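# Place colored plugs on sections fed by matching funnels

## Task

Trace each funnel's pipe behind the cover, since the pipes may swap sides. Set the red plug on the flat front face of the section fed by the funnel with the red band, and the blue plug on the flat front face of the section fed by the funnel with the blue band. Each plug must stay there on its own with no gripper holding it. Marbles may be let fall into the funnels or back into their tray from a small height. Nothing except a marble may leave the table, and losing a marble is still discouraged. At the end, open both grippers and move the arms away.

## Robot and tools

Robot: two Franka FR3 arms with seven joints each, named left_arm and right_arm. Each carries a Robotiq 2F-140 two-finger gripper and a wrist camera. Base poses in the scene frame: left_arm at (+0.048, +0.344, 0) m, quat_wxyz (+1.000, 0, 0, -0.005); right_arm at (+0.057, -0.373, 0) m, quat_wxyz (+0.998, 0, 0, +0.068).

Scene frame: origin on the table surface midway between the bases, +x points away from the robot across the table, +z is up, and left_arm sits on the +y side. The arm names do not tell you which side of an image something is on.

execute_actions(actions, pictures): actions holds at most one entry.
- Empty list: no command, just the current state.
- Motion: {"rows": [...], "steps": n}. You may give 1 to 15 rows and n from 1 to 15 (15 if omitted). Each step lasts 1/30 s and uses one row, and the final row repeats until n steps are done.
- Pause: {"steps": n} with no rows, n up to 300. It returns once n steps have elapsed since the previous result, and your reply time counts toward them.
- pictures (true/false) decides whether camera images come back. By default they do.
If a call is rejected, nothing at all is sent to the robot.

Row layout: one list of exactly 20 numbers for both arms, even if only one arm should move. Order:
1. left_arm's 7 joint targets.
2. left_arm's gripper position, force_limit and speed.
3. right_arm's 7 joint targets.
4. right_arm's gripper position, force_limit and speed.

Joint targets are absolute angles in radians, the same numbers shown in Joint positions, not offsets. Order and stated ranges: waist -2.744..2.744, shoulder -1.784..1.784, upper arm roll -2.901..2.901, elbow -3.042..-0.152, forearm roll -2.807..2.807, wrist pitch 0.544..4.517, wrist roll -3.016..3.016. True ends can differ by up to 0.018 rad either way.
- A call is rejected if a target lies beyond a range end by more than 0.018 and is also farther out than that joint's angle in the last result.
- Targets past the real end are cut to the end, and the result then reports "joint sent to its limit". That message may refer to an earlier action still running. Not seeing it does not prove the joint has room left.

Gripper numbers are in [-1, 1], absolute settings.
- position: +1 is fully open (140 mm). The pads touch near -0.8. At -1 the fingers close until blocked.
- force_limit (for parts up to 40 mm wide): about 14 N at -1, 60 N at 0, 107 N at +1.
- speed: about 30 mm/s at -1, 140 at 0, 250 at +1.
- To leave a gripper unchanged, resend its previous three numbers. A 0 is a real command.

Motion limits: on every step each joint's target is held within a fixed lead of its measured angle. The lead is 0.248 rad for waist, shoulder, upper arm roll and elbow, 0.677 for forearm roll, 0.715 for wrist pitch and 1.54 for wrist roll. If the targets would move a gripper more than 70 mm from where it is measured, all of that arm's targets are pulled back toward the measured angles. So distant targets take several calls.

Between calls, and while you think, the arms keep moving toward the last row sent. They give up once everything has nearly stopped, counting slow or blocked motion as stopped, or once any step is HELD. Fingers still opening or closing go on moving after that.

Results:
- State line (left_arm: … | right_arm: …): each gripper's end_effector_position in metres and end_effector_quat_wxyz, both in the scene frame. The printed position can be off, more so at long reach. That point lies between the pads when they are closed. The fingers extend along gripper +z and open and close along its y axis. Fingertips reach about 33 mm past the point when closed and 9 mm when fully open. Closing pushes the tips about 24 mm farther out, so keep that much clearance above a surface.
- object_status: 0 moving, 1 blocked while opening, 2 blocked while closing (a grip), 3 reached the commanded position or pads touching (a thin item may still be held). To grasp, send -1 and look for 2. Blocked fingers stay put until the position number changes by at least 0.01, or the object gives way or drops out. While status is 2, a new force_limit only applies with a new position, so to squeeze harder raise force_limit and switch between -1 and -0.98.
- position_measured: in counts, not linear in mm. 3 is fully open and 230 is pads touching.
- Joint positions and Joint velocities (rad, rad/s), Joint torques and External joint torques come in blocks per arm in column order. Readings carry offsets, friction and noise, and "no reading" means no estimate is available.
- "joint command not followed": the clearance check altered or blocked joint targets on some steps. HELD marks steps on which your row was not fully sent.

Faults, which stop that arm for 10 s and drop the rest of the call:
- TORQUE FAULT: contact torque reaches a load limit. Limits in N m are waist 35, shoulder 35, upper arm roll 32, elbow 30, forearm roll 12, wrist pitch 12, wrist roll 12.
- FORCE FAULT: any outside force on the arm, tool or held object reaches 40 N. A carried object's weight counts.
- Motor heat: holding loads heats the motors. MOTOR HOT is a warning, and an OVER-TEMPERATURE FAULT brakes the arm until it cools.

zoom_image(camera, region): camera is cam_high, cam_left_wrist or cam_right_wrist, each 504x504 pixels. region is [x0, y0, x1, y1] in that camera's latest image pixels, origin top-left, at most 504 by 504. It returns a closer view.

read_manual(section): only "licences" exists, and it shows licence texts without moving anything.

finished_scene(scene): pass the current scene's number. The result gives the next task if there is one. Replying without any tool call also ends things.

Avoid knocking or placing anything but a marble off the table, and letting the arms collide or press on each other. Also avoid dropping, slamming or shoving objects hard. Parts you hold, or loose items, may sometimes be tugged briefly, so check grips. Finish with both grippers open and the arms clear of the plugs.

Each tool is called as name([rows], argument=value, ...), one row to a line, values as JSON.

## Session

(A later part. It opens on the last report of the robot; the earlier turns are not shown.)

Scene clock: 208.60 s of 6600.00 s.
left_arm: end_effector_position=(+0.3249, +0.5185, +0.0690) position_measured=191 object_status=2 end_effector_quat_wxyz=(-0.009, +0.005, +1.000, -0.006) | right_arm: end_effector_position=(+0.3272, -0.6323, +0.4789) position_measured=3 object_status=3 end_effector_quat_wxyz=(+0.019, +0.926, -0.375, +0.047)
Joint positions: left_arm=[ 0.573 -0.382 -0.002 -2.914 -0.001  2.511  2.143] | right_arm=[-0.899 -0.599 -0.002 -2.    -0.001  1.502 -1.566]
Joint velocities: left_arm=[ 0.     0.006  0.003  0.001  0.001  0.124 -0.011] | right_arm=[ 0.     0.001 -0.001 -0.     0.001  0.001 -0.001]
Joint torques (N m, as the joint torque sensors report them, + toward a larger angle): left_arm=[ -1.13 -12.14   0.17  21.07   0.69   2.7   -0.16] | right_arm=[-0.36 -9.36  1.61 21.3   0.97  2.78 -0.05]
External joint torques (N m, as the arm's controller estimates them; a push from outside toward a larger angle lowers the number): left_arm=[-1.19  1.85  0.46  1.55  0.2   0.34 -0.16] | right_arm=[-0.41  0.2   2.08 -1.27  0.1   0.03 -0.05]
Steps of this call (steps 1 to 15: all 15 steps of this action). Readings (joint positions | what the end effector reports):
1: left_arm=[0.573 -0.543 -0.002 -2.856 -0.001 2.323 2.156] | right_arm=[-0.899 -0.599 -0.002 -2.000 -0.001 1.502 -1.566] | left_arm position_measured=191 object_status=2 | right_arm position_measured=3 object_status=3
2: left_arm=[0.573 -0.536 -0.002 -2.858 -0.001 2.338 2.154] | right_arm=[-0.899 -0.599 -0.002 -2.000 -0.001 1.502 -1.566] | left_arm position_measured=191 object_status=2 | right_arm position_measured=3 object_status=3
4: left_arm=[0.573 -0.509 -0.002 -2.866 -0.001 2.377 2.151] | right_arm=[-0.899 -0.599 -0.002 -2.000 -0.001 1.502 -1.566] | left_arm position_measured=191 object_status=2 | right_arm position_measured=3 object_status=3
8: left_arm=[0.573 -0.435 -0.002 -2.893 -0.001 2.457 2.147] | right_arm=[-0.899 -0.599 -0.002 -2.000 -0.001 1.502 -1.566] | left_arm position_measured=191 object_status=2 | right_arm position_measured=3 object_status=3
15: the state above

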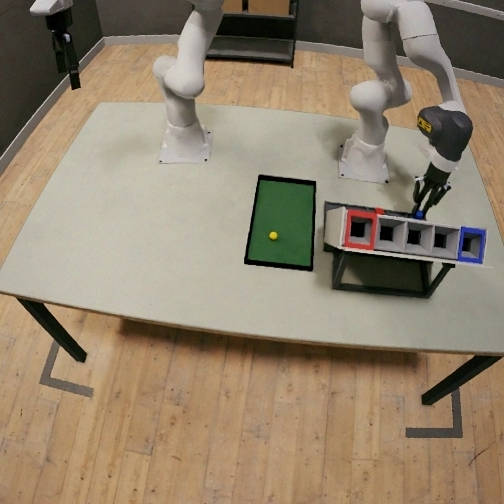

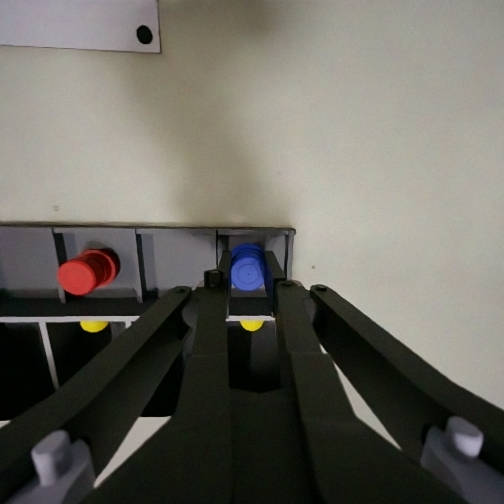

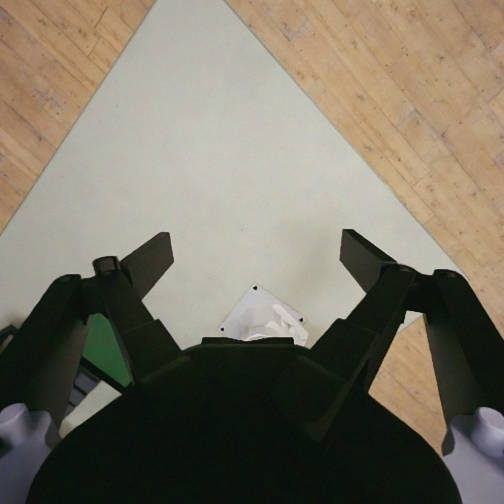

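execute_actions([
  {"rows":[[0.583,-0.37,0,-2.917,0,2.555,2.14,-1,-0.3,-0.2,-0.9,-0.6,0,-2.0,0,1.5,-1.57,1,0,0],[0.583,-0.36,0,-2.92,0,2.57,2.14,-1,-0.3,-0.2,-0.9,-0.6,0,-2.0,0,1.5,-1.57,1,0,0],[0.583,-0.355,0,-2.922,0,2.58,2.14,-1,-0.3,-0.2,-0.9,-0.6,0,-2.0,0,1.5,-1.57,1,0,0],[0.583,-0.345,0,-2.924,0,2.582,2.14,-1,-0.3,-0.2,-0.9,-0.6,0,-2.0,0,1.5,-1.57,1,0,0]]},
], pictures=false)

execute_actions([
  {"rows":[[0.583,-0.345,0,-2.924,0,2.582,2.14,-0.3,-0.3,-0.2,-0.9,-0.6,0,-2.0,0,1.5,-1.57,1,0,0]],"steps":9},
], pictures=false)

execute_actions([
  {"rows":[[0.583,-0.36,0,-2.92,0,2.51,2.14,-0.3,-0.3,-0.2,-0.9,-0.6,0,-2.0,0,1.5,-1.57,1,0,0],[0.583,-0.38,0,-2.914,0,2.48,2.14,-0.3,-0.3,-0.2,-0.9,-0.6,0,-2.0,0,1.5,-1.57,1,0,0],[0.583,-0.4,0,-2.908,0,2.45,2.14,-0.3,-0.3,-0.2,-0.9,-0.6,0,-2.0,0,1.5,-1.57,1,0,0],[0.583,-0.42,0,-2.902,0,2.42,2.14,-0.3,-0.3,-0.2,-0.9,-0.6,0,-2.0,0,1.5,-1.57,1,0,0],[0.583,-0.44,0,-2.896,0,2.39,2.14,-0.3,-0.3,-0.2,-0.9,-0.6,0,-2.0,0,1.5,-1.57,1,0,0],[0.583,-0.46,0,-2.89,0,2.36,2.14,-0.3,-0.3,-0.2,-0.9,-0.6,0,-2.0,0,1.5,-1.57,1,0,0],[0.583,-0.49,0,-2.88,0,2.32,2.14,-0.3,-0.3,-0.2,-0.9,-0.6,0,-2.0,0,1.5,-1.57,1,0,0],[0.583,-0.52,0,-2.87,0,2.28,2.14,-0.3,-0.3,-0.2,-0.9,-0.6,0,-2.0,0,1.5,-1.57,1,0,0],[0.583,-0.55,0,-2.86,0,2.24,2.14,-0.3,-0.3,-0.2,-0.9,-0.6,0,-2.0,0,1.5,-1.57,1,0,0],[0.583,-0.6,0,-2.84,0,2.2,2.14,-0.3,-0.3,-0.2,-0.9,-0.6,0,-2.0,0,1.5,-1.57,1,0,0]]},
], pictures=false)

execute_actions([
  {"rows":[[0.8,-0.85,0,-2.7,0,1.85,2.14,-0.3,-0.3,-0.2,-0.9,-0.6,0,-2.0,0,1.5,-1.57,1,0,0]]},
], pictures=false)

execute_actions([
  {"steps":12},
])

Scene clock: 219.83 s of 6600.00 s.
left_arm: end_effector_position=(+0.3285, +0.5238, +0.0596) position_measured=191 object_status=2 end_effector_quat_wxyz=(-0.000, -0.001, +1.000, -0.000) | right_arm: end_effector_position=(+0.3272, -0.6323, +0.4789) position_measured=3 object_status=3 end_effector_quat_wxyz=(+0.019, +0.926, -0.375, +0.047)
Joint positions: left_arm=[ 0.581 -0.347 -0.001 -2.923 -0.001  2.576  2.139] | right_arm=[-0.899 -0.599 -0.002 -2.    -0.001  1.502 -1.566]
Joint velocities: left_arm=[-0.001  0.001  0.     0.001 -0.     0.018  0.   ] | right_arm=[ 0.001 -0.     0.     0.     0.001  0.001 -0.001]
Joint torques (N m, as the joint torque sensors report them, + toward a larger angle): left_arm=[  2.02 -11.91   0.07  20.21   0.69   2.82   0.13] | right_arm=[-0.83 -9.41  1.45 22.46  1.    2.58 -0.05]
External joint torques (N m, as the arm's controller estimates them; a push from outside toward a larger angle lowers the number): left_arm=[2.05 2.32 0.41 1.59 0.23 0.43 0.13] | right_arm=[-0.84  0.26  1.96 -0.19  0.13 -0.18 -0.06]
Steps of this call (steps 1 to 30: the robot went on to your last target; steps 31 to 90: nothing new was sent; then 7.73 s passed at rest; steps 91 to 105: all 15 steps of this action). Readings (joint positions | what the end effector reports):
91: left_arm=[0.575 -0.380 -0.002 -2.914 -0.001 2.536 2.139] | right_arm=[-0.899 -0.599 -0.002 -2.000 -0.001 1.502 -1.566] | left_arm position_measured=191 object_status=2 | right_arm position_measured=3 object_status=3
92: left_arm=[0.577 -0.376 -0.002 -2.915 -0.001 2.541 2.139] | right_arm=[-0.899 -0.599 -0.002 -2.000 -0.001 1.502 -1.566] | left_arm position_measured=191 object_status=2 | right_arm position_measured=3 object_status=3
94: left_arm=[0.579 -0.363 -0.001 -2.918 -0.001 2.554 2.139] | right_arm=[-0.899 -0.599 -0.002 -2.000 -0.001 1.502 -1.566] | left_arm position_measured=191 object_status=2 | right_arm position_measured=3 object_status=3
98: left_arm=[0.581 -0.348 -0.001 -2.923 -0.001 2.567 2.139] | right_arm=[-0.899 -0.599 -0.002 -2.000 -0.001 1.502 -1.566] | left_arm position_measured=191 object_status=2 | right_arm position_measured=3 object_status=3
105: the state above

Scene clock: 220.13 s of 6600.00 s.
left_arm: end_effector_position=(+0.3292, +0.5243, +0.0599) position_measured=167 object_status=0 end_effector_quat_wxyz=(+0.001, -0.001, +1.000, +0.001) | right_arm: end_effector_position=(+0.3272, -0.6323, +0.4789) position_measured=3 object_status=3 end_effector_quat_wxyz=(+0.019, +0.926, -0.375, +0.047)
Joint positions: left_arm=[ 0.581 -0.347 -0.001 -2.923 -0.001  2.579  2.139] | right_arm=[-0.899 -0.599 -0.002 -2.    -0.001  1.502 -1.566]
Joint velocities: left_arm=[-0.002  0.001 -0.001  0.001  0.     0.004  0.   ] | right_arm=[ 0.     0.     0.002 -0.001  0.001  0.001  0.   ]
Joint torques (N m, as the joint torque sensors report them, + toward a larger angle): left_arm=[  1.66 -12.44   0.39  19.8    0.7    2.7    0.26] | right_arm=[-0.08 -9.22  1.55 21.53  0.95  2.64  0.07]
External joint torques (N m, as the arm's controller estimates them; a push from outside toward a larger angle lowers the number): left_arm=[1.71 1.85 0.76 1.07 0.24 0.28 0.26] | right_arm=[-0.14  0.32  1.98 -1.01  0.07 -0.1   0.07]
Steps of this call (steps 1 to 9: all 9 steps of this action). Readings (joint positions | what the end effector reports):
1: left_arm=[0.581 -0.347 -0.001 -2.923 -0.001 2.576 2.139] | right_arm=[-0.899 -0.599 -0.002 -2.000 -0.001 1.502 -1.566] | left_arm position_measured=191 object_status=0 | right_arm position_measured=3 object_status=3
2: left_arm=[0.581 -0.347 -0.001 -2.923 -0.001 2.577 2.139] | right_arm=[-0.899 -0.599 -0.002 -2.000 -0.001 1.502 -1.566] | left_arm position_measured=190 object_status=0 | right_arm position_measured=3 object_status=3
4: left_arm=[0.581 -0.347 -0.001 -2.923 -0.001 2.578 2.139] | right_arm=[-0.899 -0.599 -0.002 -2.000 -0.001 1.502 -1.566] | left_arm position_measured=173 object_status=0 | right_arm position_measured=3 object_status=3
8: left_arm=[0.581 -0.347 -0.001 -2.923 -0.001 2.579 2.139] | right_arm=[-0.899 -0.599 -0.002 -2.000 -0.001 1.502 -1.566] | left_arm position_measured=167 object_status=0 | right_arm position_measured=3 object_status=3
9: the state above

Scene clock: 220.63 s of 6600.00 s.
left_arm: end_effector_position=(+0.3312, +0.5255, +0.1494) position_measured=167 object_status=3 end_effector_quat_wxyz=(+0.008, -0.001, +1.000, +0.005) | right_arm: end_effector_position=(+0.3272, -0.6323, +0.4789) position_measured=3 object_status=3 end_effector_quat_wxyz=(+0.019, +0.926, -0.375, +0.047)
Joint positions: left_arm=[ 0.581 -0.596 -0.001 -2.839 -0.001  2.261  2.139] | right_arm=[-0.899 -0.599 -0.002 -2.    -0.001  1.502 -1.566]
Joint velocities: left_arm=[-0.002 -0.085 -0.002  0.016  0.001 -0.336 -0.001] | right_arm=[ 0.001 -0.     0.     0.002  0.001 -0.    -0.   ]
Joint torques (N m, as the joint torque sensors report them, + toward a larger angle): left_arm=[ 1.28 -5.7   0.16 22.87  0.91  1.57  0.16] | right_arm=[ -0.76 -10.1    1.56  20.34   0.91   2.67   0.01]
External joint torques (N m, as the arm's controller estimates them; a push from outside toward a larger angle lowers the number): left_arm=[ 1.33  1.    0.74  2.59  0.25 -0.53  0.16] | right_arm=[-0.78 -0.45  2.06 -2.32  0.03 -0.09  0.01]
Steps of this call (steps 1 to 15: all 15 steps of this action). Readings (joint positions | what the end effector reports):
1: left_arm=[0.581 -0.349 -0.001 -2.923 -0.001 2.568 2.139] | right_arm=[-0.899 -0.599 -0.002 -2.000 -0.001 1.502 -1.566] | left_arm position_measured=167 object_status=0 | right_arm position_measured=3 object_status=3
2: left_arm=[0.581 -0.356 -0.001 -2.922 -0.001 2.552 2.139] | right_arm=[-0.899 -0.599 -0.002 -2.000 -0.001 1.502 -1.566] | left_arm position_measured=167 object_status=0 | right_arm position_measured=3 object_status=3
4: left_arm=[0.581 -0.381 -0.001 -2.916 -0.001 2.514 2.139] | right_arm=[-0.899 -0.599 -0.002 -2.000 -0.001 1.502 -1.566] | left_arm position_measured=167 object_status=0 | right_arm position_measured=3 object_status=3
8: left_arm=[0.581 -0.462 -0.001 -2.891 -0.001 2.414 2.139] | right_arm=[-0.899 -0.599 -0.002 -2.000 -0.001 1.502 -1.566] | left_arm position_measured=167 object_status=3 | right_arm position_measured=3 object_status=3
15: the state above

Scene clock: 221.13 s of 6600.00 s.
left_arm: end_effector_position=(+0.2648, +0.5618, +0.2619) position_measured=167 object_status=3 end_effector_quat_wxyz=(+0.014, -0.110, +0.994, +0.009) | right_arm: end_effector_position=(+0.3272, -0.6323, +0.4789) position_measured=3 object_status=3 end_effector_quat_wxyz=(+0.019, +0.926, -0.375, +0.047)
Joint positions: left_arm=[ 0.797 -0.849  0.002 -2.699 -0.001  1.882  2.139] | right_arm=[-0.899 -0.599 -0.002 -2.    -0.001  1.502 -1.566]
Joint velocities: left_arm=[ 0.008  0.    -0.003 -0.002 -0.    -0.181 -0.   ] | right_arm=[-0.001 -0.001  0.001 -0.001 -0.     0.    -0.001]
Joint torques (N m, as the joint torque sensors report them, + toward a larger angle): left_arm=[ 1.63 -3.19 -2.73 24.7   1.1   2.08  0.2 ] | right_arm=[-0.84 -9.74  2.33 21.67  0.87  2.63 -0.05]
External joint torques (N m, as the arm's controller estimates them; a push from outside toward a larger angle lowers the number): left_arm=[ 1.73  0.63 -1.89 -0.02  0.29 -0.52  0.2 ] | right_arm=[-0.88 -0.13  2.8  -0.89  0.   -0.11 -0.05]
Steps of this call (steps 1 to 15: all 15 steps of this action). Readings (joint positions | what the end effector reports):
1: left_arm=[0.608 -0.617 -0.008 -2.830 -0.001 2.220 2.139] | right_arm=[-0.899 -0.599 -0.002 -2.000 -0.001 1.502 -1.566] | left_arm position_measured=167 object_status=3 | right_arm position_measured=3 object_status=3
2: left_arm=[0.642 -0.654 -0.007 -2.812 -0.001 2.181 2.139] | right_arm=[-0.899 -0.599 -0.002 -2.000 -0.001 1.502 -1.566] | left_arm position_measured=167 object_status=3 | right_arm position_measured=3 object_status=3
4: left_arm=[0.708 -0.734 -0.004 -2.765 -0.001 2.101 2.139] | right_arm=[-0.899 -0.599 -0.002 -2.000 -0.001 1.502 -1.566] | left_arm position_measured=167 object_status=3 | right_arm position_measured=3 object_status=3
8: left_arm=[0.784 -0.839 0.002 -2.702 -0.001 1.971 2.139] | right_arm=[-0.899 -0.599 -0.002 -2.000 -0.001 1.502 -1.566] | left_arm position_measured=167 object_status=3 | right_arm position_measured=3 object_status=3
15: the state above

Scene clock: 221.53 s of 6600.00 s.
left_arm: end_effector_position=(+0.2588, +0.5559, +0.2593) position_measured=167 object_status=3 end_effector_quat_wxyz=(+0.003, -0.110, +0.994, +0.001) | right_arm: end_effector_position=(+0.3272, -0.6323, +0.4789) position_measured=3 object_status=3 end_effector_quat_wxyz=(+0.019, +0.926, -0.375, +0.047)
Joint positions: left_arm=[ 0.798 -0.849  0.002 -2.699 -0.001  1.855  2.139] | right_arm=[-0.899 -0.599 -0.002 -2.    -0.001  1.502 -1.566]
Joint velocities: left_arm=[-0.    -0.002 -0.001 -0.    -0.001 -0.016  0.   ] | right_arm=[ 0.001 -0.001  0.    -0.     0.001  0.002 -0.   ]
Joint torques (N m, as the joint torque sensors report them, + toward a larger angle): left_arm=[ 1.15 -3.13 -1.92 25.36  0.98  2.06  0.22] | right_arm=[ -0.71 -10.1    1.65  21.79   0.99   2.74  -0.13]
External joint torques (N m, as the arm's controller estimates them; a push from outside toward a larger angle lowers the number): left_arm=[ 1.17  0.57 -1.14  0.94  0.16 -0.38  0.22] | right_arm=[-0.72 -0.37  2.16 -0.88  0.12 -0.02 -0.13]
Steps of this call (steps 1 to 12: the robot went on to your last target). Readings (joint positions | what the end effector reports):
1: left_arm=[0.797 -0.849 0.002 -2.699 -0.001 1.877 2.139] | right_arm=[-0.899 -0.599 -0.002 -2.000 -0.001 1.502 -1.566] | left_arm position_measured=167 object_status=3 | right_arm position_measured=3 object_status=3
2: left_arm=[0.798 -0.849 0.002 -2.699 -0.001 1.872 2.139] | right_arm=[-0.899 -0.599 -0.002 -2.000 -0.001 1.502 -1.566] | left_arm position_measured=167 object_status=3 | right_arm position_measured=3 object_status=3
4: left_arm=[0.798 -0.849 0.002 -2.699 -0.001 1.866 2.139] | right_arm=[-0.899 -0.599 -0.002 -2.000 -0.001 1.502 -1.566] | left_arm position_measured=167 object_status=3 | right_arm position_measured=3 object_status=3
8: left_arm=[0.798 -0.849 0.002 -2.699 -0.001 1.859 2.139] | right_arm=[-0.899 -0.599 -0.002 -2.000 -0.001 1.502 -1.566] | left_arm position_measured=167 object_status=3 | right_arm position_measured=3 object_status=3
12: the state above

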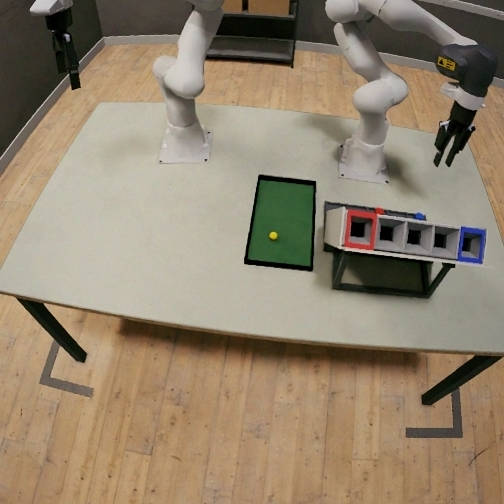

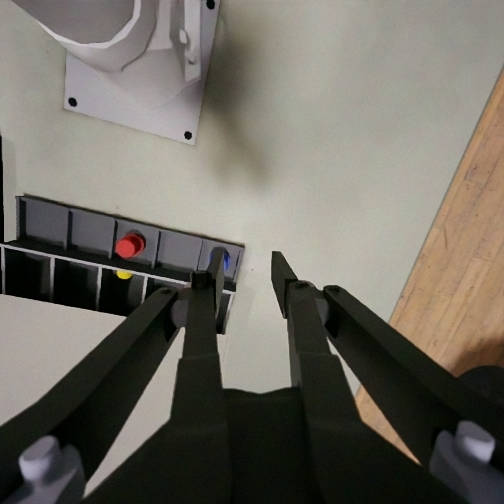

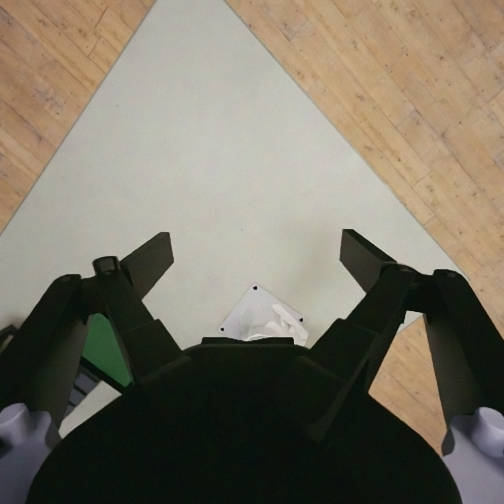

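finished_scene(scene=1)

The scene is finished: the task was done.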